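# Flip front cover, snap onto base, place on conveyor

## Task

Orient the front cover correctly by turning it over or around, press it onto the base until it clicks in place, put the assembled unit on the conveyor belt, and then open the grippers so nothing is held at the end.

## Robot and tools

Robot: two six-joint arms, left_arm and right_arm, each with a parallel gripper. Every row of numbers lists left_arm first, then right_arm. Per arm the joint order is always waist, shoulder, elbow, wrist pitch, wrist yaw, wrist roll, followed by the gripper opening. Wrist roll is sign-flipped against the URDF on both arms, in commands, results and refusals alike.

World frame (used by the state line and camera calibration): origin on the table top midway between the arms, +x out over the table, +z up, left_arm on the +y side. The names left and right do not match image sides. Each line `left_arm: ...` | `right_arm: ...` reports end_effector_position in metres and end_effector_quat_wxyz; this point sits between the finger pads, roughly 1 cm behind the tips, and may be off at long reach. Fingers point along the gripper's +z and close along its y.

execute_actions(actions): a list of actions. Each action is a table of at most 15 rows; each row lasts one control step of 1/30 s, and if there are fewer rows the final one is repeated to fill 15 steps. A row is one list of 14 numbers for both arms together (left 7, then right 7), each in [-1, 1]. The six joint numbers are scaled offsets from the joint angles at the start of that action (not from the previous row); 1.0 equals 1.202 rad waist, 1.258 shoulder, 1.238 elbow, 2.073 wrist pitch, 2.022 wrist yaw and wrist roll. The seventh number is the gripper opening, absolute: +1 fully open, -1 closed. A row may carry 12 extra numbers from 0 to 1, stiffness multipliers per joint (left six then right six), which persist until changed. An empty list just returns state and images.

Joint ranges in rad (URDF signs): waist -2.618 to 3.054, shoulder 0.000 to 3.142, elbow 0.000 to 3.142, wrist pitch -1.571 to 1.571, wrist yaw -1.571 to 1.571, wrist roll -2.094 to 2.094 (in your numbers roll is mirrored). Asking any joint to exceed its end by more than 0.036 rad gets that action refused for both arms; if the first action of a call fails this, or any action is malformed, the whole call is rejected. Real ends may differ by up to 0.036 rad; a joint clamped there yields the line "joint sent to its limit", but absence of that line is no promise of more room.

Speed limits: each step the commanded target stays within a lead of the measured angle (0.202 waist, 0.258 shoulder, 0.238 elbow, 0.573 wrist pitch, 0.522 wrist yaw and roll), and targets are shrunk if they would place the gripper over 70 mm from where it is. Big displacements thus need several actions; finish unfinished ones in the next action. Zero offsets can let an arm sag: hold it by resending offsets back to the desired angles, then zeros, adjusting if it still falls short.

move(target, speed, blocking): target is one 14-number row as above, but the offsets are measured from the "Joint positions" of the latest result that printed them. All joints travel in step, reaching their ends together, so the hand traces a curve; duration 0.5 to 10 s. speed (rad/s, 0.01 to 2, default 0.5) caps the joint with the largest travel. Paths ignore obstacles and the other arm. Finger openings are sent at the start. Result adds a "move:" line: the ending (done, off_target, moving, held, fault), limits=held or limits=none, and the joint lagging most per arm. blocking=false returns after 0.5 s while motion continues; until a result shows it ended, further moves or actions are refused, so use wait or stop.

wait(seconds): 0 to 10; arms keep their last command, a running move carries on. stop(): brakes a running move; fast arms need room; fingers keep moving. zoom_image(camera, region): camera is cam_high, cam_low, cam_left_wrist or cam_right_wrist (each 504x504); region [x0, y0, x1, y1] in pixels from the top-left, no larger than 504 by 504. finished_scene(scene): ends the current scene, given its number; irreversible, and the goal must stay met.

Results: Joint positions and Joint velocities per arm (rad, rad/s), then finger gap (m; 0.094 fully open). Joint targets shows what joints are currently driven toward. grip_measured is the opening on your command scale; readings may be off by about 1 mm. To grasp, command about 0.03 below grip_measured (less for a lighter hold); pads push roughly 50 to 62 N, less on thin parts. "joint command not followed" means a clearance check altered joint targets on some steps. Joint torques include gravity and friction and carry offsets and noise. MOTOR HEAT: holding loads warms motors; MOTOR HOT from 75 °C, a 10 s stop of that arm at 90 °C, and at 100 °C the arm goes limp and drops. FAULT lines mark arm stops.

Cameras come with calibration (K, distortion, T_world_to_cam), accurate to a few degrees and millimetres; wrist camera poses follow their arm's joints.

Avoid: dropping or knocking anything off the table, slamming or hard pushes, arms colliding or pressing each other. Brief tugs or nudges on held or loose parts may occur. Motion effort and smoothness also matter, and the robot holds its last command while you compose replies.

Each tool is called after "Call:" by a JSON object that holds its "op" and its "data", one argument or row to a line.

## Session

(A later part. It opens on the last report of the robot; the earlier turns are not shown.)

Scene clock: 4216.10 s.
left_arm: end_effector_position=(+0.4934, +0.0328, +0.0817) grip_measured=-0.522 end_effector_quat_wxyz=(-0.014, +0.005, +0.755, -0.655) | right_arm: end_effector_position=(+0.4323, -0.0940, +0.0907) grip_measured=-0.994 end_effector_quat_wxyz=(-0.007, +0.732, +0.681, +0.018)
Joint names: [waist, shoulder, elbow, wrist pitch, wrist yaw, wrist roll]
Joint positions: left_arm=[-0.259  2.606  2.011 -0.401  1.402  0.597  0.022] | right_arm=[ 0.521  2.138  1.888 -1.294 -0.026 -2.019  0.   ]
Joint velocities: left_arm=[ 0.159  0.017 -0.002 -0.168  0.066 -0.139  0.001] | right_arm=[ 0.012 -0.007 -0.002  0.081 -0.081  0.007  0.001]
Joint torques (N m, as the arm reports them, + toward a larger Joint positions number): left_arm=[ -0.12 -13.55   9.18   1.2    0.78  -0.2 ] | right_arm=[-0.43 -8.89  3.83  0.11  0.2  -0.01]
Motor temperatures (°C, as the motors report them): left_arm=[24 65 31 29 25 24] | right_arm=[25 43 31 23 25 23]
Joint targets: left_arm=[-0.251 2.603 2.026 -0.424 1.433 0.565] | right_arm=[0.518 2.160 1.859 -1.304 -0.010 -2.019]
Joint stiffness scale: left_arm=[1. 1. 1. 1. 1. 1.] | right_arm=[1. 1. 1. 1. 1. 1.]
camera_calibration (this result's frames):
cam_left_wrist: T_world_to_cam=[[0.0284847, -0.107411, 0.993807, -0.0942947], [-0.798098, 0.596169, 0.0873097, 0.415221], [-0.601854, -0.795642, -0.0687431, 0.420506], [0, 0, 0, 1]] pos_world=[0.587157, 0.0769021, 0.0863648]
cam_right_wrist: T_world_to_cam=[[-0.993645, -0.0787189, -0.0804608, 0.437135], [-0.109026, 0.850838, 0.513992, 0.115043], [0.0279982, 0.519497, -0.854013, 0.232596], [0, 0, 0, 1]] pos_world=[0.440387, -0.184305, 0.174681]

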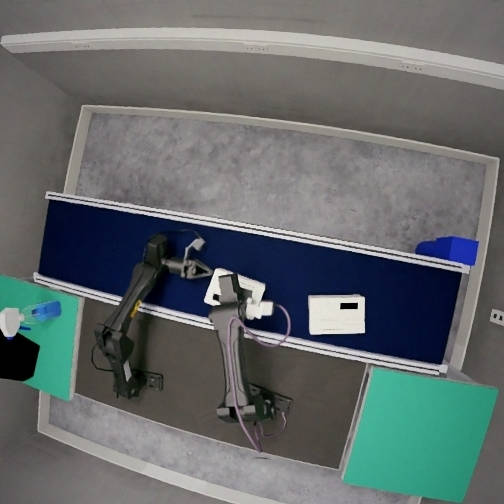

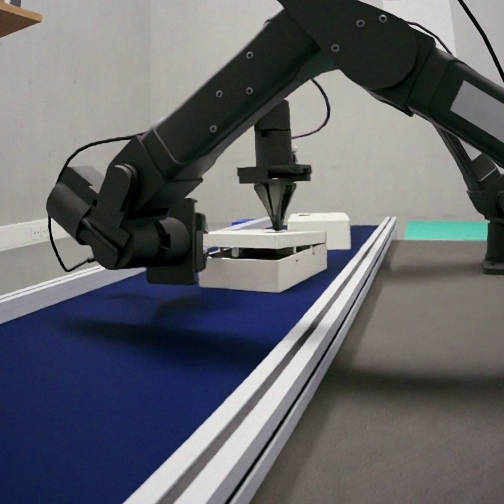

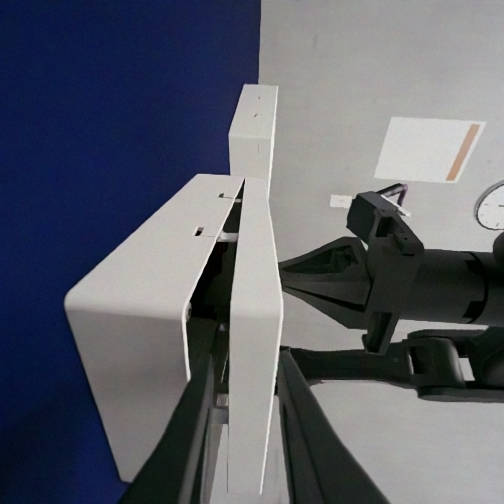

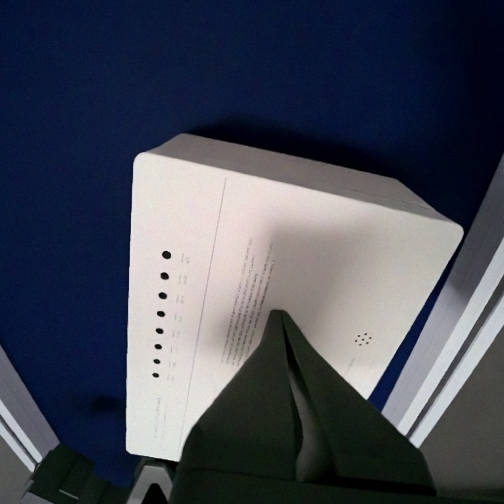

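Call:
{"op": "execute_actions", "data": {
  "actions": []
}}

Scene clock: 4336.10 s.
left_arm: end_effector_position=(+0.4943, +0.0382, +0.0812) grip_measured=-0.522 end_effector_quat_wxyz=(-0.013, +0.001, +0.755, -0.655) | right_arm: end_effector_position=(+0.4323, -0.0940, +0.0907) grip_measured=-0.994 end_effector_quat_wxyz=(-0.007, +0.732, +0.681, +0.018)
Joint names: [waist, shoulder, elbow, wrist pitch, wrist yaw, wrist roll]
Joint positions: left_arm=[-0.249  2.606  2.011 -0.417  1.404  0.583  0.022] | right_arm=[ 0.521  2.138  1.888 -1.294 -0.026 -2.019  0.   ]
Joint velocities: left_arm=[-0.012 -0.012 -0.042  0.051 -0.022 -0.037 -0.   ] | right_arm=[ 0.022 -0.007 -0.007 -0.022  0.095  0.007 -0.002]
Joint torques (N m, as the arm reports them, + toward a larger Joint positions number): left_arm=[ -0.14 -13.46   9.08   1.18   0.79  -0.17] | right_arm=[-0.35 -8.93  3.65  0.11  0.18  0.02]
Motor temperatures (°C, as the motors report them): left_arm=[24 66 31 28 26 24] | right_arm=[25 44 30 23 25 23]
Joint targets: left_arm=[-0.251 2.603 2.026 -0.424 1.433 0.565] | right_arm=[0.518 2.160 1.859 -1.304 -0.010 -2.019]
Joint stiffness scale: left_arm=[1. 1. 1. 1. 1. 1.] | right_arm=[1. 1. 1. 1. 1. 1.]
camera_calibration (this result's frames):
cam_left_wrist: T_world_to_cam=[[0.0317651, -0.107107, 0.99374, -0.094793], [-0.802228, 0.590307, 0.0892674, 0.414866], [-0.596172, -0.800041, -0.0671728, 0.42254], [0, 0, 0, 1]] pos_world=[0.587735, 0.0829987, 0.0855488]
cam_right_wrist: T_world_to_cam=[[-0.993645, -0.0787189, -0.0804608, 0.437135], [-0.109026, 0.850838, 0.513992, 0.115043], [0.0279982, 0.519497, -0.854013, 0.232596], [0, 0, 0, 1]] pos_world=[0.440387, -0.184305, 0.174681]

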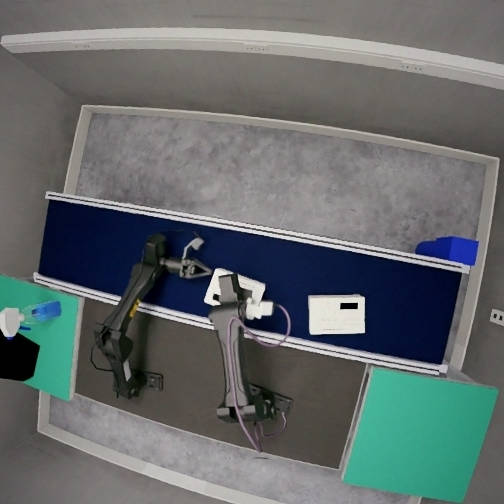

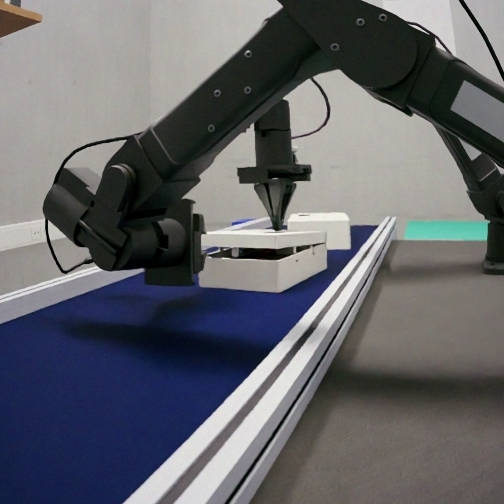

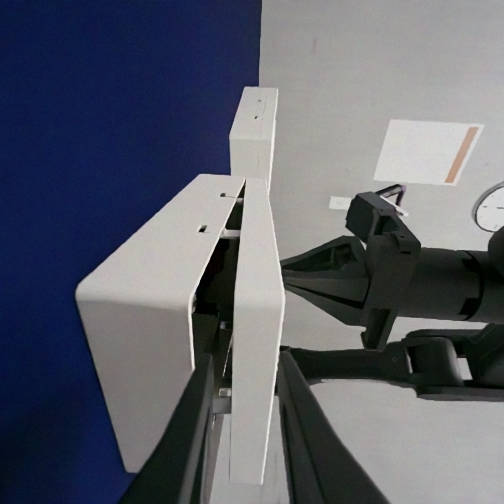

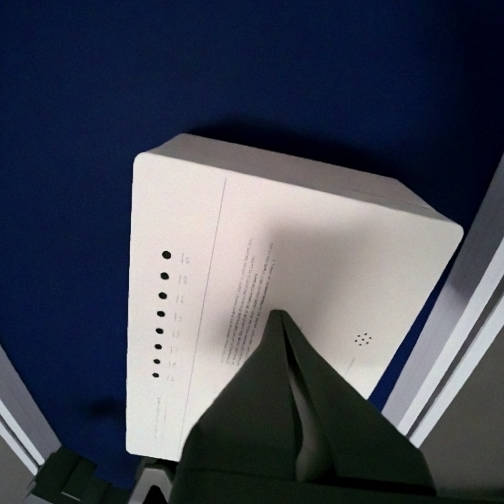

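Call:
{"op": "zoom_image", "data": {
  "camera": "cam_left_wrist",
  "region": [150, 150, 330, 330]
}}

Call:
{"op": "zoom_image", "data": {
  "camera": "cam_low",
  "region": [190, 205, 345, 300]
}}

Region (150, 150, 330, 330) of cam_left_wrist's 504x504 image, scaled by 2.800, with more detail than that image has.

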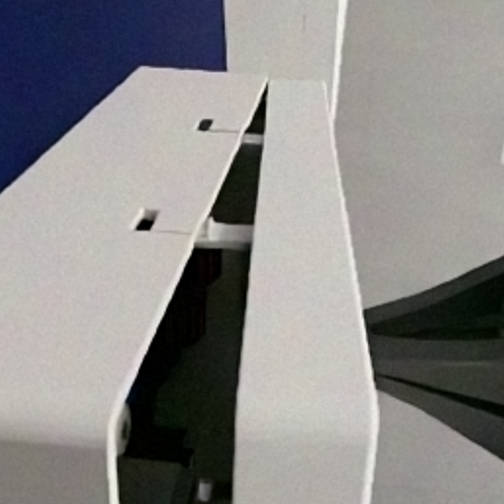

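Region (190, 205, 345, 300) of cam_low's 504x504 image, scaled by 3.252, with more detail than that image has; it fills the top 309 rows of this view, and the rest is white.

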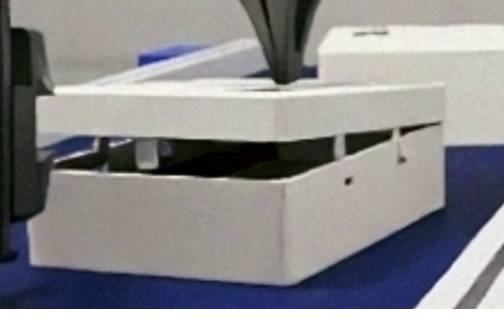

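Call:
{"op": "zoom_image", "data": {
  "camera": "cam_right_wrist",
  "region": [120, 110, 480, 260]
}}

Call:
{"op": "zoom_image", "data": {
  "camera": "cam_high",
  "region": [195, 255, 375, 345]
}}

Region (120, 110, 480, 260) of cam_right_wrist's 504x504 image, scaled by 1.400, with more detail than that image has; it fills the top 210 rows of this view, and the rest is white.

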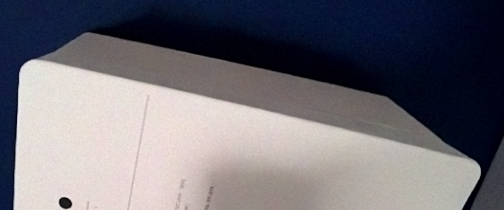

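Region (195, 255, 375, 345) of cam_high's 504x504 image, scaled by 2.800, with more detail than that image has.

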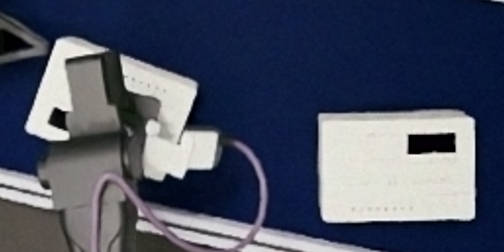

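Call:
{"op": "zoom_image", "data": {
  "camera": "cam_left_wrist",
  "region": [185, 180, 255, 250]
}}

Region (185, 180, 255, 250) of cam_left_wrist's 504x504 image, scaled by 7.200, with more detail than that image has.

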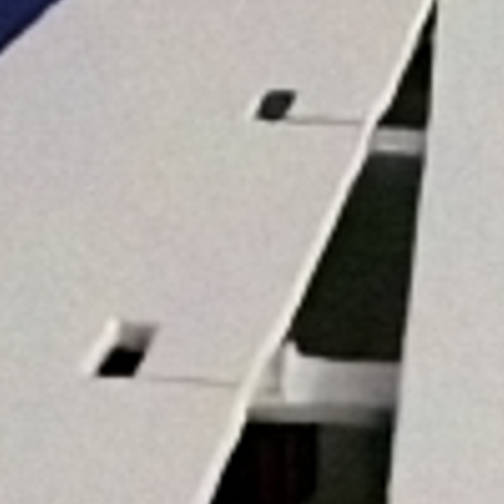

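Call:
{"op": "execute_actions", "data": {
  "actions": [
    [[-0.0017,-0.0024,0.012,-0.0034,0.0143,-0.0089,-0.52,-0.0025,0.022,-0.030,-0.005,0.008,0,-1],[-0.0017,-0.0024,0.012,-0.0034,0.0143,-0.0089,-0.52,-0.0025,0.026,-0.034,-0.005,0.008,0,-1],[-0.0017,-0.0024,0.012,-0.0034,0.0143,-0.0089,-0.52,-0.0025,0.030,-0.038,-0.005,0.008,0,-1],[-0.0017,-0.0024,0.012,-0.0034,0.0143,-0.0089,-0.52,-0.0025,0.032,-0.040,-0.005,0.004,0,-1],[-0.0017,-0.0024,0.012,-0.0034,0.0143,-0.0089,-0.52,-0.0025,0.032,-0.040,-0.005,-0.002,0,-1],[-0.0017,-0.0024,0.012,-0.0034,0.0143,-0.0089,-0.52,-0.0025,0.032,-0.040,-0.005,-0.008,0,-1],[-0.0017,-0.0024,0.012,-0.0034,0.0143,-0.0089,-0.52,-0.0025,0.032,-0.040,-0.005,-0.014,0,-1],[-0.0017,-0.0024,0.012,-0.0034,0.0143,-0.0089,-0.52,-0.0025,0.032,-0.040,-0.005,-0.020,0,-1],[-0.0017,-0.0024,0.012,-0.0034,0.0143,-0.0089,-0.52,-0.0025,0.032,-0.040,-0.005,-0.026,0,-1],[-0.0017,-0.0024,0.012,-0.0034,0.0143,-0.0089,-0.52,-0.0025,0.032,-0.040,-0.005,-0.032,0,-1],[-0.0017,-0.0024,0.012,-0.0034,0.0143,-0.0089,-0.52,-0.0025,0.032,-0.040,-0.005,-0.038,0,-1],[-0.0017,-0.0024,0.012,-0.0034,0.0143,-0.0089,-0.52,-0.0025,0.032,-0.040,-0.005,-0.044,0,-1],[-0.0017,-0.0024,0.012,-0.0034,0.0143,-0.0089,-0.52,-0.0025,0.032,-0.040,-0.005,-0.050,0,-1]]
  ]
}}

Scene clock: 4456.60 s.
left_arm: end_effector_position=(+0.4943, +0.0382, +0.0812) grip_measured=-0.522 end_effector_quat_wxyz=(-0.012, +0.002, +0.755, -0.655) | right_arm: end_effector_position=(+0.4309, -0.0911, +0.0893) grip_measured=-0.994 end_effector_quat_wxyz=(-0.026, +0.734, +0.678, +0.024)
Joint names: [waist, shoulder, elbow, wrist pitch, wrist yaw, wrist roll]
Joint positions: left_arm=[-0.249  2.606  2.011 -0.417  1.404  0.582  0.022] | right_arm=[ 0.512  2.139  1.883 -1.29  -0.067 -2.019  0.   ]
Joint velocities: left_arm=[-0.022 -0.017 -0.012 -0.007 -0.066  0.037  0.   ] | right_arm=[-0.007  0.007 -0.002 -0.007 -0.11  -0.022  0.   ]
Joint torques (N m, as the arm reports them, + toward a larger Joint positions number): left_arm=[ -0.14 -13.5    9.14   1.15   0.75  -0.17] | right_arm=[ 0.43 -7.56  2.55  0.06 -0.46  0.02]
Motor temperatures (°C, as the motors report them): left_arm=[24 66 31 28 27 24] | right_arm=[25 44 29 23 25 23]
Joint targets: left_arm=[-0.251 2.603 2.026 -0.424 1.432 0.565] | right_arm=[0.518 2.178 1.839 -1.304 -0.128 -2.019]
Joint stiffness scale: left_arm=[1. 1. 1. 1. 1. 1.] | right_arm=[1. 1. 1. 1. 1. 1.]
camera_calibration (this result's frames):
cam_left_wrist: T_world_to_cam=[[0.0313841, -0.1071, 0.993753, -0.094606], [-0.80223, 0.59035, 0.0889598, 0.41489], [-0.59619, -0.80001, -0.0673915, 0.422565], [0, 0, 0, 1]] pos_world=[0.587735, 0.0829937, 0.0855837]
cam_right_wrist: T_world_to_cam=[[-0.995477, -0.067579, -0.0667761, 0.436459], [-0.0931638, 0.832088, 0.546764, 0.10165], [0.0186138, 0.550512, -0.83462, 0.235142], [0, 0, 0, 1]] pos_world=[0.439578, -0.184535, 0.169821]

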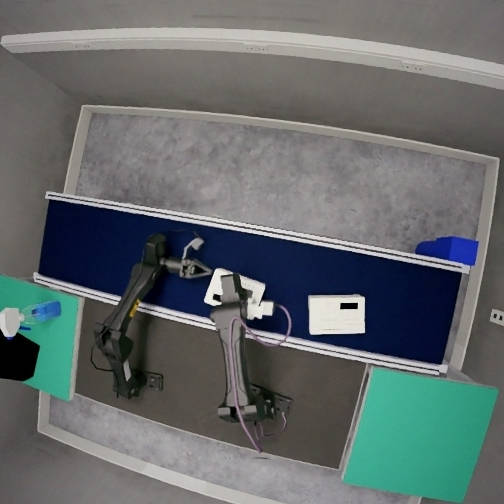

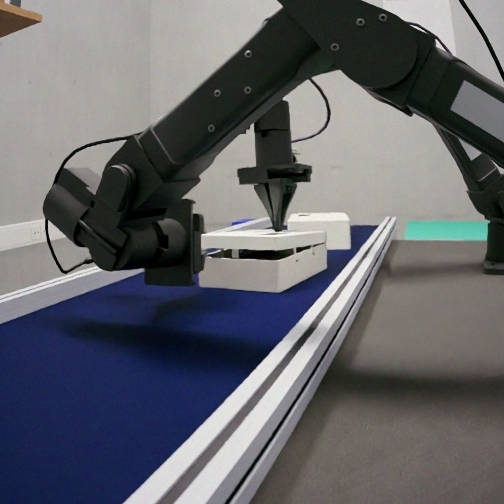

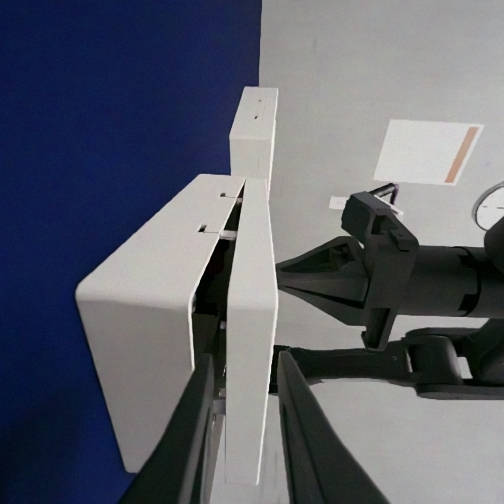

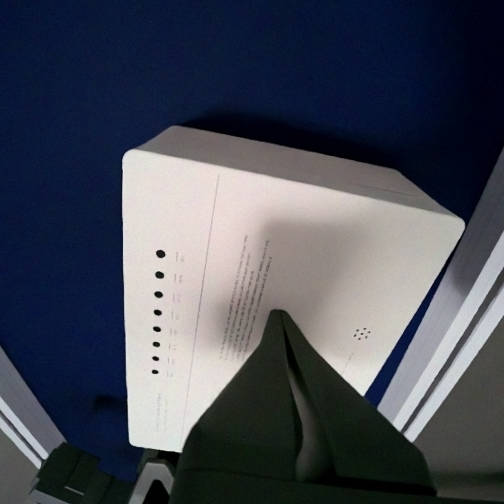

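Call:
{"op": "zoom_image", "data": {
  "camera": "cam_left_wrist",
  "region": [150, 150, 330, 330]
}}

Call:
{"op": "zoom_image", "data": {
  "camera": "cam_low",
  "region": [190, 205, 345, 300]
}}

Region (150, 150, 330, 330) of cam_left_wrist's 504x504 image, scaled by 2.800, with more detail than that image has.

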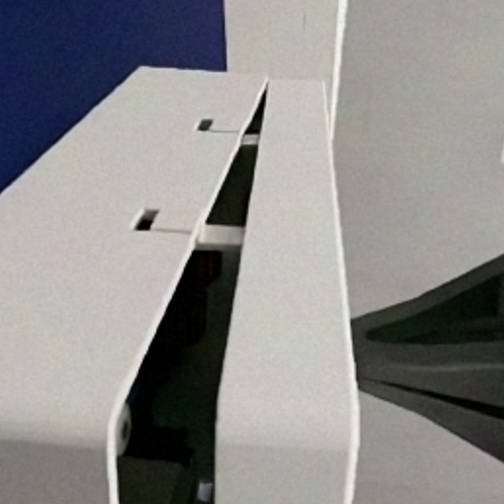

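Region (190, 205, 345, 300) of cam_low's 504x504 image, scaled by 3.252, with more detail than that image has; it fills the top 309 rows of this view, and the rest is white.

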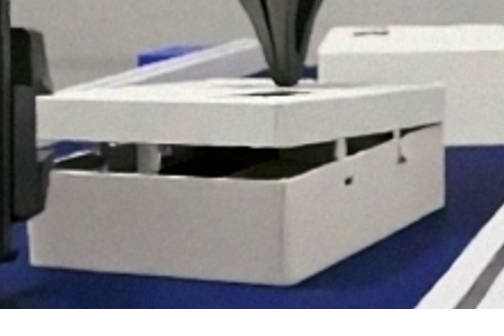

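Call:
{"op": "zoom_image", "data": {
  "camera": "cam_left_wrist",
  "region": [185, 180, 255, 250]
}}

Region (185, 180, 255, 250) of cam_left_wrist's 504x504 image, scaled by 7.200, with more detail than that image has.

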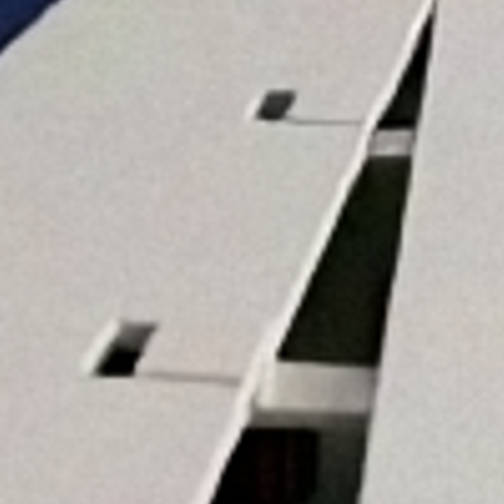

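Call:
{"op": "execute_actions", "data": {
  "actions": [
    [[-0.0017,-0.0024,0.012,-0.0034,0.0143,-0.0089,-0.52,0.005,0.034,-0.039,-0.007,-0.030,0,-1],[-0.0017,-0.0024,0.012,-0.0034,0.0143,-0.0089,-0.52,0.005,0.038,-0.043,-0.007,-0.030,0,-1],[-0.0017,-0.0024,0.012,-0.0034,0.0143,-0.0089,-0.52,0.006,0.042,-0.047,-0.007,-0.032,0,-1],[-0.0017,-0.0024,0.012,-0.0034,0.0143,-0.0089,-0.52,0.008,0.046,-0.051,-0.007,-0.035,0,-1],[-0.0017,-0.0024,0.012,-0.0034,0.0143,-0.0089,-0.52,0.010,0.048,-0.053,-0.007,-0.038,0,-1],[-0.0017,-0.0024,0.012,-0.0034,0.0143,-0.0089,-0.52,0.012,0.048,-0.053,-0.007,-0.041,0,-1],[-0.0017,-0.0024,0.012,-0.0034,0.0143,-0.0089,-0.52,0.014,0.048,-0.053,-0.007,-0.044,0,-1],[-0.0017,-0.0024,0.012,-0.0034,0.0143,-0.0089,-0.52,0.016,0.048,-0.053,-0.007,-0.047,0,-1],[-0.0017,-0.0024,0.012,-0.0034,0.0143,-0.0089,-0.52,0.018,0.048,-0.053,-0.007,-0.050,0,-1],[-0.0017,-0.0024,0.012,-0.0034,0.0143,-0.0089,-0.52,0.020,0.048,-0.053,-0.007,-0.053,0,-1],[-0.0017,-0.0024,0.012,-0.0034,0.0143,-0.0089,-0.52,0.022,0.048,-0.053,-0.007,-0.056,0,-1],[-0.0017,-0.0024,0.012,-0.0034,0.0143,-0.0089,-0.52,0.024,0.048,-0.053,-0.007,-0.059,0,-1],[-0.0017,-0.0024,0.012,-0.0034,0.0143,-0.0089,-0.52,0.025,0.048,-0.053,-0.007,-0.060,0,-1]]
  ]
}}

Call:
{"op": "zoom_image", "data": {
  "camera": "cam_left_wrist",
  "region": [185, 180, 255, 250]
}}

Call:
{"op": "zoom_image", "data": {
  "camera": "cam_low",
  "region": [190, 205, 345, 300]
}}

Scene clock: 4515.83 s.
left_arm: end_effector_position=(+0.4943, +0.0382, +0.0811) grip_measured=-0.522 end_effector_quat_wxyz=(-0.012, +0.002, +0.755, -0.655) | right_arm: end_effector_position=(+0.4286, -0.0866, +0.0884) grip_measured=-0.994 end_effector_quat_wxyz=(-0.040, +0.734, +0.677, +0.028)
Joint names: [waist, shoulder, elbow, wrist pitch, wrist yaw, wrist roll]
Joint positions: left_arm=[-0.249  2.606  2.011 -0.418  1.404  0.582  0.022] | right_arm=[ 0.512  2.139  1.878 -1.287 -0.096 -2.019  0.   ]
Joint velocities: left_arm=[-0.017  0.012 -0.002 -0.022  0.007  0.11  -0.   ] | right_arm=[-0.012 -0.022 -0.007 -0.022 -0.022 -0.007 -0.001]
Joint torques (N m, as the arm reports them, + toward a larger Joint positions number): left_arm=[ -0.16 -13.47   9.08   1.17   0.74  -0.18] | right_arm=[ 2.69 -6.06  1.18  0.04 -1.14  0.02]
Motor temperatures (°C, as the motors report them): left_arm=[24 67 31 28 27 24] | right_arm=[25 42 28 23 26 23]
Joint targets: left_arm=[-0.251 2.603 2.026 -0.424 1.432 0.564] | right_arm=[0.542 2.199 1.817 -1.304 -0.188 -2.019]
Joint stiffness scale: left_arm=[1. 1. 1. 1. 1. 1.] | right_arm=[1. 1. 1. 1. 1. 1.]
camera_calibration (this result's frames):
cam_left_wrist: T_world_to_cam=[[0.0313799, -0.107136, 0.993749, -0.0945808], [-0.802198, 0.590391, 0.0889812, 0.414845], [-0.596233, -0.799975, -0.0674178, 0.42257], [0, 0, 0, 1]] pos_world=[0.587706, 0.0829921, 0.0855649]
cam_right_wrist: T_world_to_cam=[[-0.996232, -0.0662823, -0.0559285, 0.433895], [-0.0863618, 0.817214, 0.569827, 0.0919617], [0.00793609, 0.57251, -0.819859, 0.237038], [0, 0, 0, 1]] pos_world=[0.438321, -0.182099, 0.166203]

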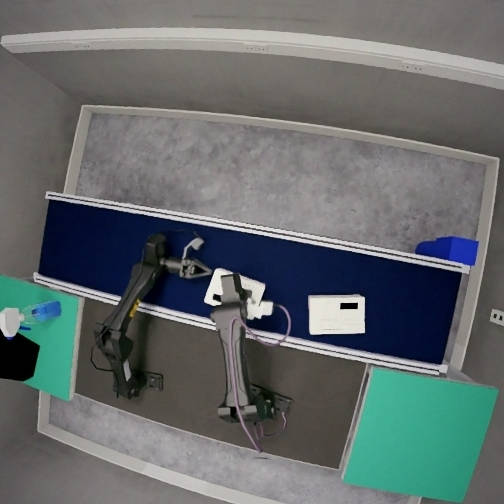

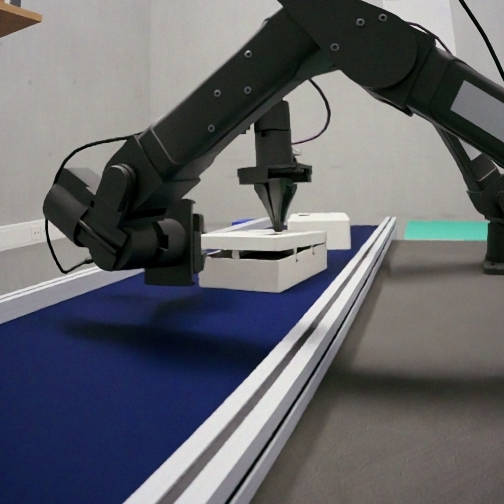

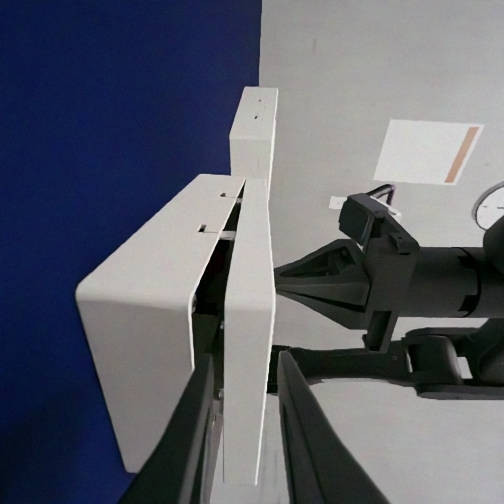

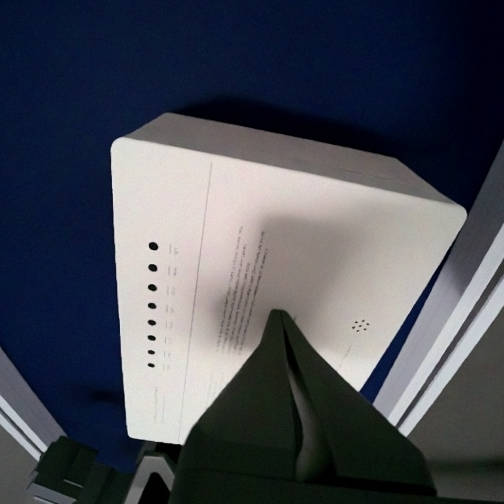

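Region (185, 180, 255, 250) of cam_left_wrist's 504x504 image, scaled by 7.200, with more detail than that image has.

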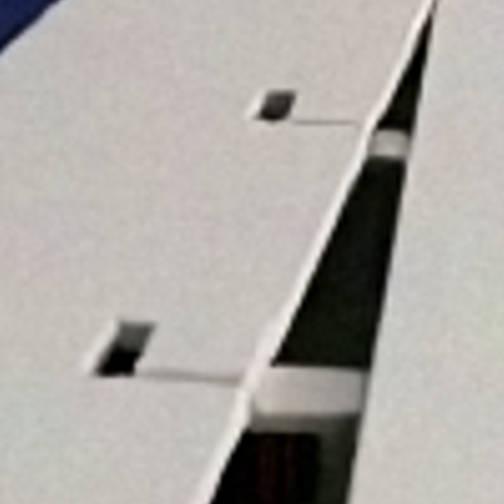

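Region (190, 205, 345, 300) of cam_low's 504x504 image, scaled by 3.252, with more detail than that image has; it fills the top 309 rows of this view, and the rest is white.

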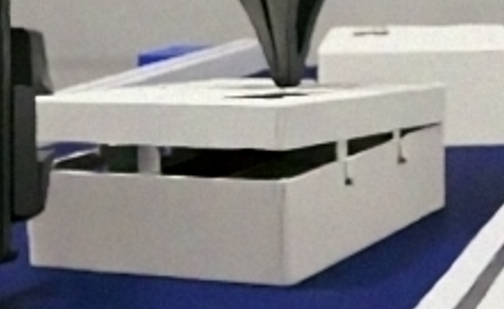

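Call:
{"op": "move", "data": {
  "target": [-0.0017,-0.0024,0.012,-0.003,0.014,-0.0089,-0.52,0.0994,0.0763,0.206,-0.0449,0.0475,0,-1],
  "speed": 0.4
}}

Call:
{"op": "zoom_image", "data": {
  "camera": "cam_low",
  "region": [190, 190, 345, 300]
}}

Call:
{"op": "zoom_image", "data": {
  "camera": "cam_left_wrist",
  "region": [150, 150, 330, 330]
}}

Scene clock: 4637.13 s.
left_arm: end_effector_position=(+0.4945, +0.0382, +0.0809) grip_measured=-0.522 end_effector_quat_wxyz=(-0.012, +0.001, +0.756, -0.655) | right_arm: end_effector_position=(+0.4411, -0.0399, +0.1059) grip_measured=-0.994 end_effector_quat_wxyz=(+0.003, +0.693, +0.719, +0.039)
Joint names: [waist, shoulder, elbow, wrist pitch, wrist yaw, wrist roll]
Joint positions: left_arm=[-0.249  2.606  2.011 -0.418  1.402  0.582  0.022] | right_arm=[ 0.629  2.232  2.098 -1.36  -0.018 -2.019  0.   ]
Joint velocities: left_arm=[-0.012 -0.032 -0.022 -0.037  0.007  0.007 -0.001] | right_arm=[-0.002  0.007 -0.002  0.081 -0.007 -0.007 -0.001]
Joint torques (N m, as the arm reports them, + toward a larger Joint positions number): left_arm=[ -0.2  -13.48   9.14   1.17   0.74  -0.2 ] | right_arm=[  0.11 -11.12   8.84   0.1    0.21   0.02]
Motor temperatures (°C, as the motors report them): left_arm=[24 67 31 28 27 24] | right_arm=[25 40 27 23 28 23]
Joint targets: left_arm=[-0.251 2.603 2.026 -0.424 1.432 0.564] | right_arm=[0.631 2.235 2.133 -1.380 0.000 -2.019]
Joint stiffness scale: left_arm=[1. 1. 1. 1. 1. 1.] | right_arm=[1. 1. 1. 1. 1. 1.]
move: off_target (left_arm, right_arm); limits=none; left_arm: farthest joint: the wrist yaw, 0.031 radians from its target (0.029 radians at the start); right_arm: farthest joint: the elbow, 0.035 radians from its target (0.255 radians at the start)
camera_calibration (this result's frames):
cam_left_wrist: T_world_to_cam=[[0.030931, -0.108696, 0.993594, -0.094006], [-0.802812, 0.58948, 0.0894789, 0.415293], [-0.595429, -0.800437, -0.069029, 0.42244], [0, 0, 0, 1]] pos_world=[0.587843, 0.0831113, 0.0854044]
cam_right_wrist: T_world_to_cam=[[-0.97456, -0.182879, -0.12957, 0.44404], [-0.22378, 0.826133, 0.517133, 0.111443], [0.0124694, 0.532972, -0.846041, 0.223768], [0, 0, 0, 1]] pos_world=[0.454892, -0.130123, 0.18922]

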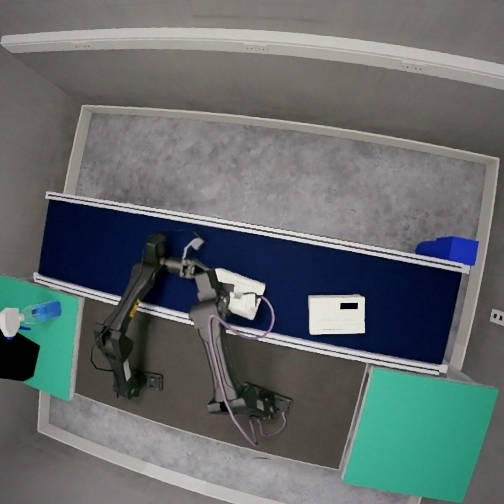

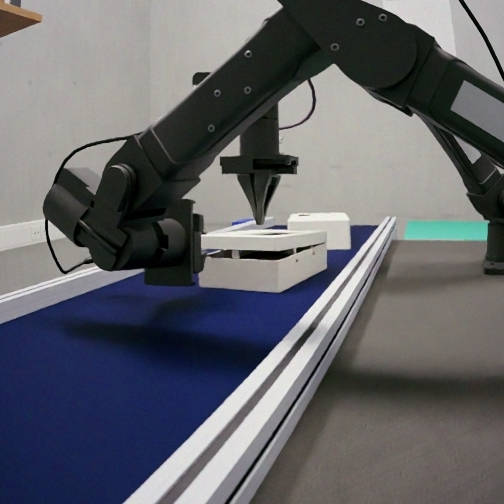

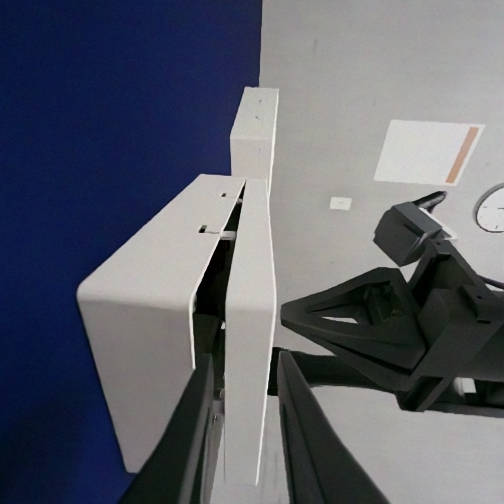

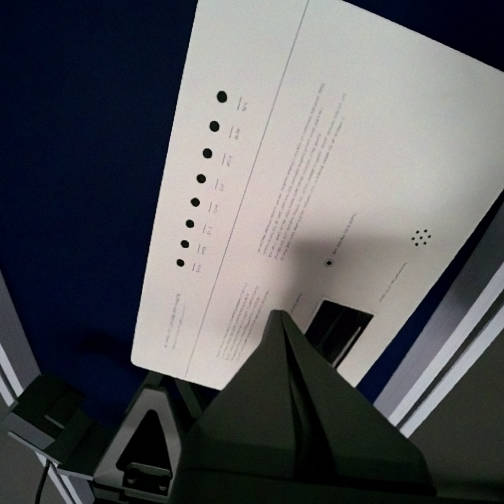

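Region (190, 190, 345, 300) of cam_low's 504x504 image, scaled by 3.252, with more detail than that image has; it fills the top 358 rows of this view, and the rest is white.

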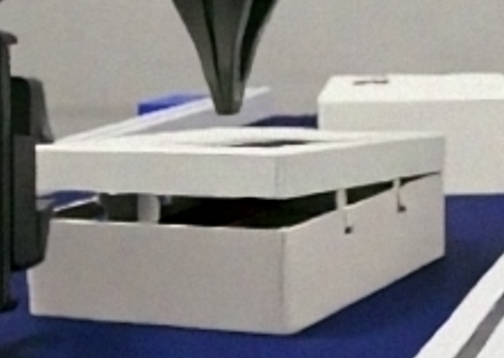

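Region (150, 150, 330, 330) of cam_left_wrist's 504x504 image, scaled by 2.800, with more detail than that image has.

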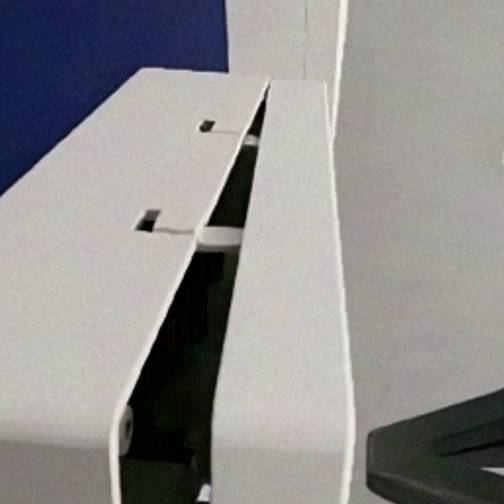

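Call:
{"op": "execute_actions", "data": {
  "actions": [
    [[-0.0017,-0.0024,0.012,-0.003,0.015,-0.0089,-0.52,0.002,0.002,0.020,0.000,0.009,0,-1],[-0.0017,-0.0024,0.012,-0.003,0.015,-0.0089,-0.52,0.002,0.002,0.012,0.003,0.009,0,-1],[-0.0017,-0.0024,0.012,-0.003,0.015,-0.0089,-0.52,0.002,0.002,0.004,0.006,0.009,0,-1],[-0.0017,-0.0024,0.012,-0.003,0.015,-0.0089,-0.52,0.002,0.002,-0.004,0.009,0.009,0,-1],[-0.0017,-0.0024,0.012,-0.003,0.015,-0.0089,-0.52,0.002,0.002,-0.012,0.012,0.009,0,-1],[-0.0017,-0.0024,0.012,-0.003,0.015,-0.0089,-0.52,0.002,0.002,-0.020,0.015,0.009,0,-1],[-0.0017,-0.0024,0.012,-0.003,0.015,-0.0089,-0.52,0.002,0.002,-0.028,0.018,0.009,0,-1],[-0.0017,-0.0024,0.012,-0.003,0.015,-0.0089,-0.52,0.002,0.002,-0.036,0.021,0.009,0,-1],[-0.0017,-0.0024,0.012,-0.003,0.015,-0.0089,-0.52,0.002,0.002,-0.044,0.024,0.009,0,-1],[-0.0017,-0.0024,0.012,-0.003,0.015,-0.0089,-0.52,0.002,0.002,-0.052,0.027,0.009,0,-1],[-0.0017,-0.0024,0.012,-0.003,0.015,-0.0089,-0.52,0.002,0.002,-0.058,0.030,0.009,0,-1],[-0.0017,-0.0024,0.012,-0.003,0.015,-0.0089,-0.52,0.002,0.002,-0.064,0.032,0.009,0,-1],[-0.0017,-0.0024,0.012,-0.003,0.015,-0.0089,-0.52,0.002,0.002,-0.068,0.034,0.009,0,-1]],
    [[0,0,0,0,0,0,-0.52,0,0.004,-0.012,0.004,0,0,-1]]
  ]
}}

Scene clock: 4683.67 s.
left_arm: end_effector_position=(+0.4951, +0.0383, +0.0800) grip_measured=-0.522 end_effector_quat_wxyz=(-0.012, -0.001, +0.758, -0.653) | right_arm: end_effector_position=(+0.4401, -0.0398, +0.0916) grip_measured=-0.994 end_effector_quat_wxyz=(+0.001, +0.693, +0.720, +0.036)
Joint names: [waist, shoulder, elbow, wrist pitch, wrist yaw, wrist roll]
Joint positions: left_arm=[-0.249  2.606  2.011 -0.418  1.395  0.586  0.022] | right_arm=[ 0.629  2.232  2.042 -1.311 -0.02  -2.019  0.   ]
Joint velocities: left_arm=[-0.017  0.002 -0.017  0.022 -0.037  0.081 -0.001] | right_arm=[-0.012 -0.002  0.007 -0.007 -0.007 -0.051  0.   ]
Joint torques (N m, as the arm reports them, + toward a larger Joint positions number): left_arm=[ -0.01 -13.34   8.03   1.21   0.53  -0.03] | right_arm=[ -0.03 -10.94   4.9    0.37   0.02   0.02]
Motor temperatures (°C, as the motors report them): left_arm=[24 67 31 28 27 24] | right_arm=[25 47 32 23 26 23]
Joint targets: left_arm=[-0.249 2.606 2.011 -0.418 1.402 0.582] | right_arm=[0.629 2.237 2.027 -1.303 -0.019 -2.019]
Joint stiffness scale: left_arm=[1. 1. 1. 1. 1. 1.] | right_arm=[1. 1. 1. 1. 1. 1.]
camera_calibration (this result's frames):
cam_left_wrist: T_world_to_cam=[[0.0352963, -0.113758, 0.992881, -0.0950178], [-0.804738, 0.58586, 0.0957322, 0.416364], [-0.59258, -0.802388, -0.0708669, 0.421635], [0, 0, 0, 1]] pos_world=[0.58827, 0.0835746, 0.0843619]
cam_right_wrist: T_world_to_cam=[[-0.975482, -0.183628, -0.121308, 0.440796], [-0.220015, 0.826898, 0.517526, 0.116872], [0.00527704, 0.531527, -0.847025, 0.2148], [0, 0, 0, 1]] pos_world=[0.454569, -0.129871, 0.174928]

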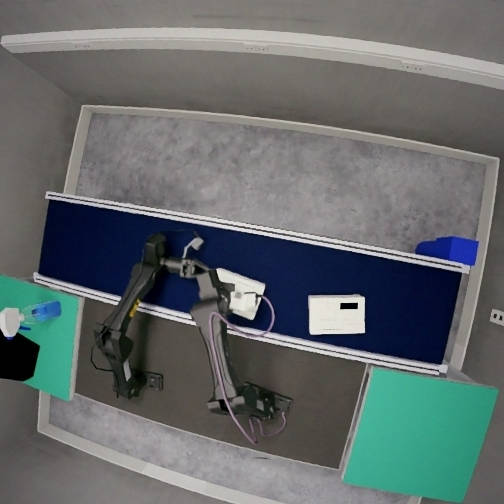

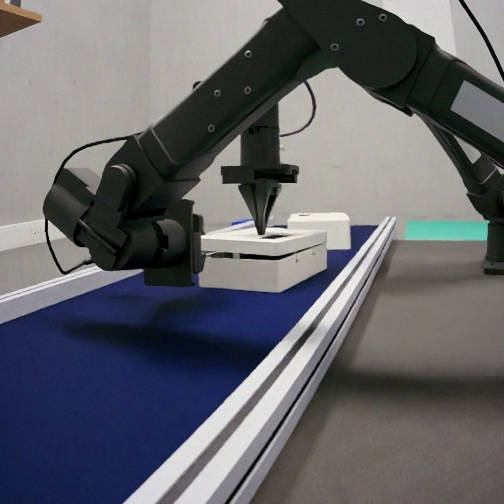

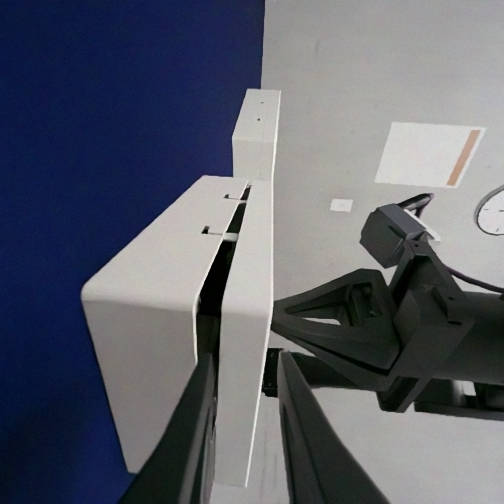

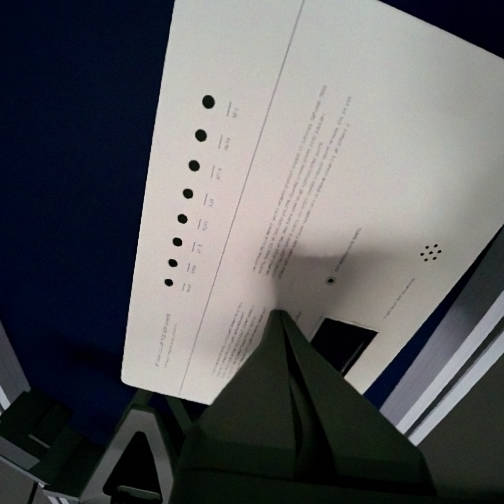

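Call:
{"op": "zoom_image", "data": {
  "camera": "cam_low",
  "region": [190, 190, 345, 300]
}}

Call:
{"op": "zoom_image", "data": {
  "camera": "cam_left_wrist",
  "region": [150, 150, 330, 330]
}}

Region (190, 190, 345, 300) of cam_low's 504x504 image, scaled by 3.252, with more detail than that image has; it fills the top 358 rows of this view, and the rest is white.

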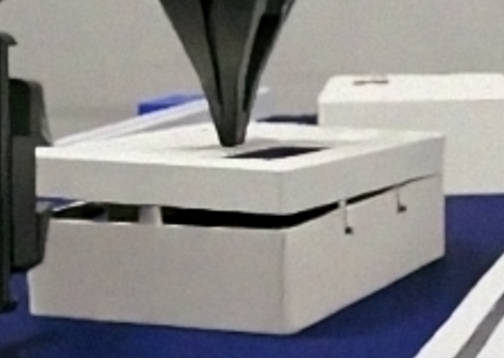

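Region (150, 150, 330, 330) of cam_left_wrist's 504x504 image, scaled by 2.800, with more detail than that image has.

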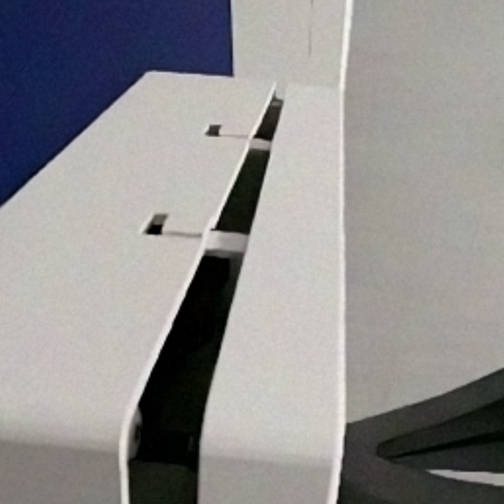

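Call:
{"op": "execute_actions", "data": {
  "actions": [
    [[-0.0017,-0.0024,0.008,-0.003,0.012,-0.008,-0.52,0,0.008,-0.015,0.004,0,0,-1],[-0.0017,-0.0024,0.010,-0.003,0.015,-0.010,-0.52,0,0.012,-0.018,0.005,0,0,-1],[-0.0017,-0.0024,0.012,-0.003,0.018,-0.011,-0.52,0,0.016,-0.021,0.006,0,0,-1],[-0.0017,-0.0024,0.012,-0.003,0.018,-0.011,-0.52,0,0.020,-0.024,0.007,0,0,-1],[-0.0017,-0.0024,0.012,-0.003,0.018,-0.011,-0.52,0,0.024,-0.027,0.008,0,0,-1],[-0.0017,-0.0024,0.012,-0.003,0.018,-0.011,-0.52,0,0.028,-0.030,0.009,0,0,-1],[-0.0017,-0.0024,0.012,-0.003,0.018,-0.011,-0.52,0,0.031,-0.033,0.010,0,0,-1],[-0.0017,-0.0024,0.012,-0.003,0.018,-0.011,-0.52,0,0.034,-0.036,0.010,0,0,-1],[-0.0017,-0.0024,0.012,-0.003,0.018,-0.011,-0.52,0,0.036,-0.039,0.010,0,0,-1],[-0.0017,-0.0024,0.012,-0.003,0.018,-0.011,-0.52,0,0.038,-0.042,0.010,0,0,-1],[-0.0017,-0.0024,0.012,-0.003,0.018,-0.011,-0.52,0,0.040,-0.044,0.010,0,0,-1]]
  ]
}}

Call:
{"op": "zoom_image", "data": {
  "camera": "cam_low",
  "region": [190, 190, 345, 300]
}}

Call:
{"op": "zoom_image", "data": {
  "camera": "cam_left_wrist",
  "region": [150, 150, 330, 330]
}}

Scene clock: 4723.07 s.
left_arm: end_effector_position=(+0.4945, +0.0382, +0.0809) grip_measured=-0.522 end_effector_quat_wxyz=(-0.012, +0.001, +0.756, -0.655) | right_arm: end_effector_position=(+0.4398, -0.0389, +0.0852) grip_measured=-0.995 end_effector_quat_wxyz=(-0.002, +0.693, +0.720, +0.033)
Joint names: [waist, shoulder, elbow, wrist pitch, wrist yaw, wrist roll]
Joint positions: left_arm=[-0.249  2.606  2.011 -0.418  1.402  0.582  0.022] | right_arm=[ 0.629  2.241  2.031 -1.3   -0.025 -2.019  0.   ]
Joint velocities: left_arm=[ 0.002 -0.022 -0.007 -0.022  0.022  0.007  0.   ] | right_arm=[-0.012  0.002  0.007 -0.095  0.022  0.037 -0.001]
Joint torques (N m, as the arm reports them, + toward a larger Joint positions number): left_arm=[ -0.18 -13.55   9.1    1.19   0.78  -0.18] | right_arm=[ 0.04 -8.27  2.51  0.38  0.04  0.02]
Motor temperatures (°C, as the motors report them): left_arm=[24 67 30 28 27 24] | right_arm=[25 47 29 23 26 23]
Joint targets: left_arm=[-0.251 2.603 2.026 -0.424 1.432 0.564] | right_arm=[0.629 2.283 1.987 -1.291 -0.021 -2.019]
Joint stiffness scale: left_arm=[1. 1. 1. 1. 1. 1.] | right_arm=[1. 1. 1. 1. 1. 1.]
camera_calibration (this result's frames):
cam_left_wrist: T_world_to_cam=[[0.031312, -0.108702, 0.993581, -0.0941932], [-0.80281, 0.589435, 0.0897864, 0.415269], [-0.595412, -0.800469, -0.0688103, 0.422415], [0, 0, 0, 1]] pos_world=[0.587842, 0.0831163, 0.0853695]
cam_right_wrist: T_world_to_cam=[[-0.976482, -0.183845, -0.11262, 0.439573], [-0.215582, 0.826401, 0.520178, 0.117198], [-0.0025633, 0.532223, -0.8466, 0.212425], [0, 0, 0, 1]] pos_world=[0.455046, -0.129097, 0.16838]

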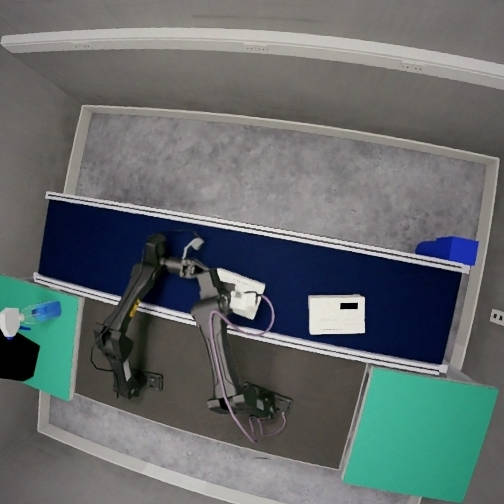

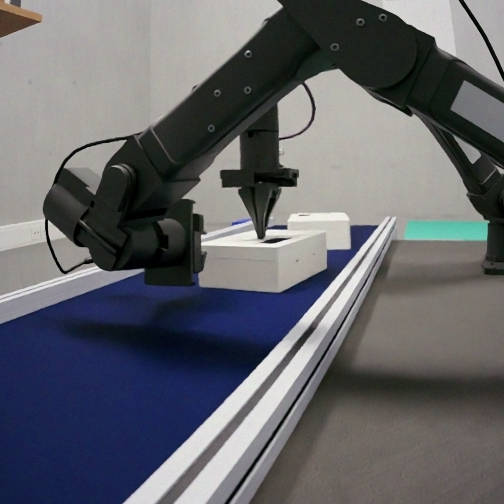

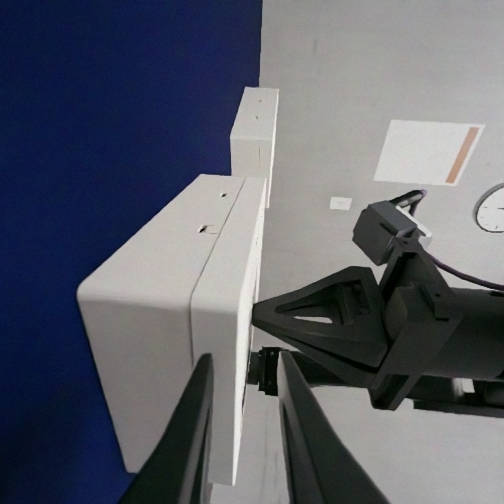

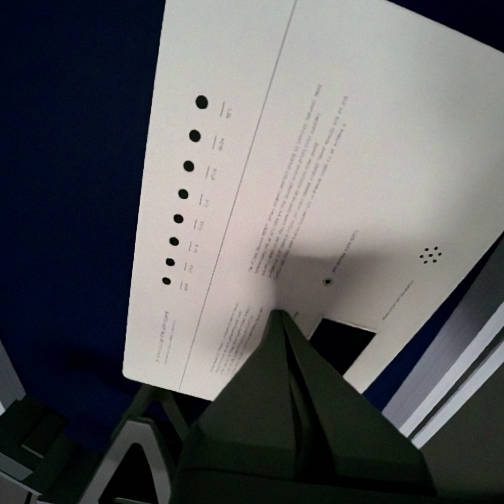

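Region (190, 190, 345, 300) of cam_low's 504x504 image, scaled by 3.252, with more detail than that image has; it fills the top 358 rows of this view, and the rest is white.

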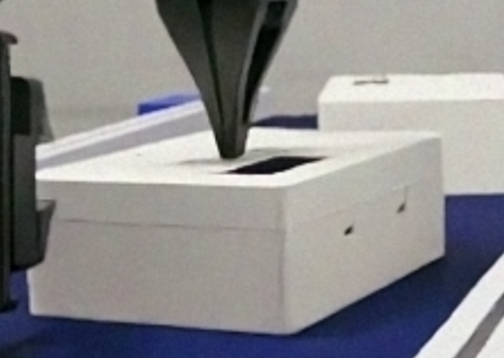

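Region (150, 150, 330, 330) of cam_left_wrist's 504x504 image, scaled by 2.800, with more detail than that image has.

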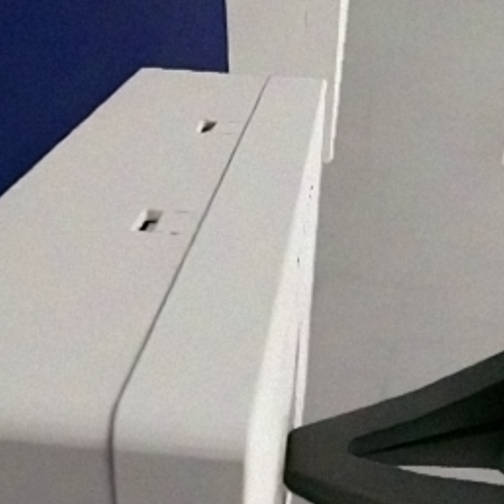

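Call:
{"op": "zoom_image", "data": {
  "camera": "cam_left_wrist",
  "region": [185, 180, 255, 250]
}}

Call:
{"op": "zoom_image", "data": {
  "camera": "cam_low",
  "region": [280, 225, 350, 285]
}}

Region (185, 180, 255, 250) of cam_left_wrist's 504x504 image, scaled by 7.200, with more detail than that image has.

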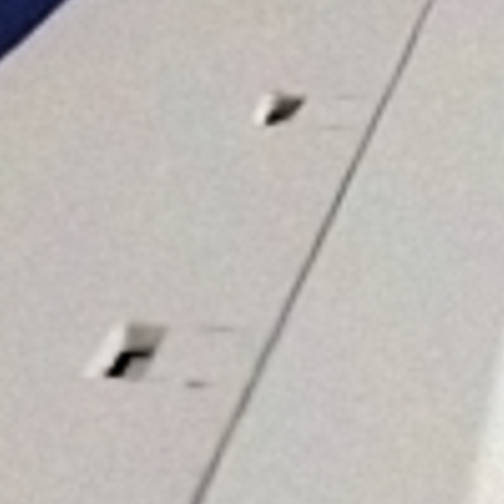

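Region (280, 225, 350, 285) of cam_low's 504x504 image, scaled by 7.200, with more detail than that image has; it fills the top 432 rows of this view, and the rest is white.

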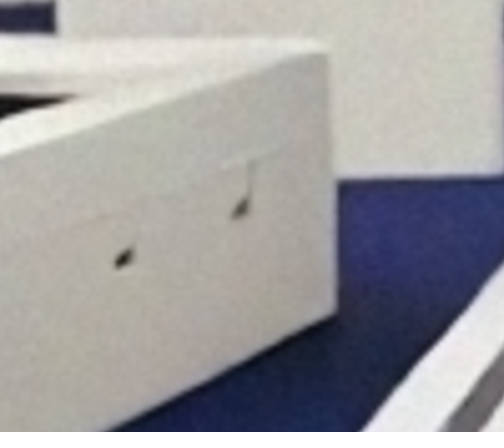

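Call:
{"op": "zoom_image", "data": {
  "camera": "cam_right_wrist",
  "region": [60, 200, 420, 504]
}}

Call:
{"op": "zoom_image", "data": {
  "camera": "cam_high",
  "region": [170, 230, 300, 340]
}}

Region (60, 200, 420, 504) of cam_right_wrist's 504x504 image, scaled by 1.400, with more detail than that image has; it fills the top 426 rows of this view, and the rest is white.

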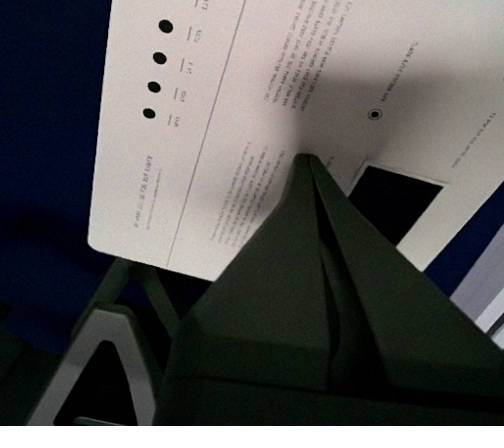

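Region (170, 230, 300, 340) of cam_high's 504x504 image, scaled by 3.877, with more detail than that image has; it fills the top 426 rows of this view, and the rest is white.

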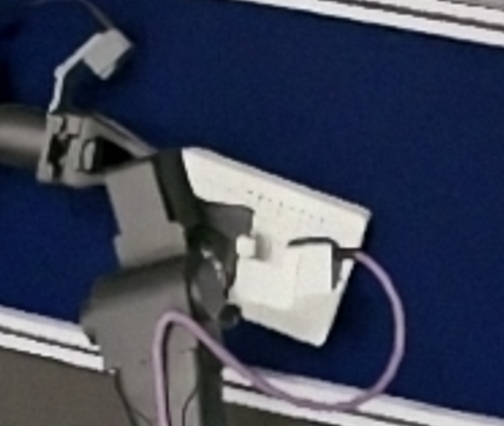

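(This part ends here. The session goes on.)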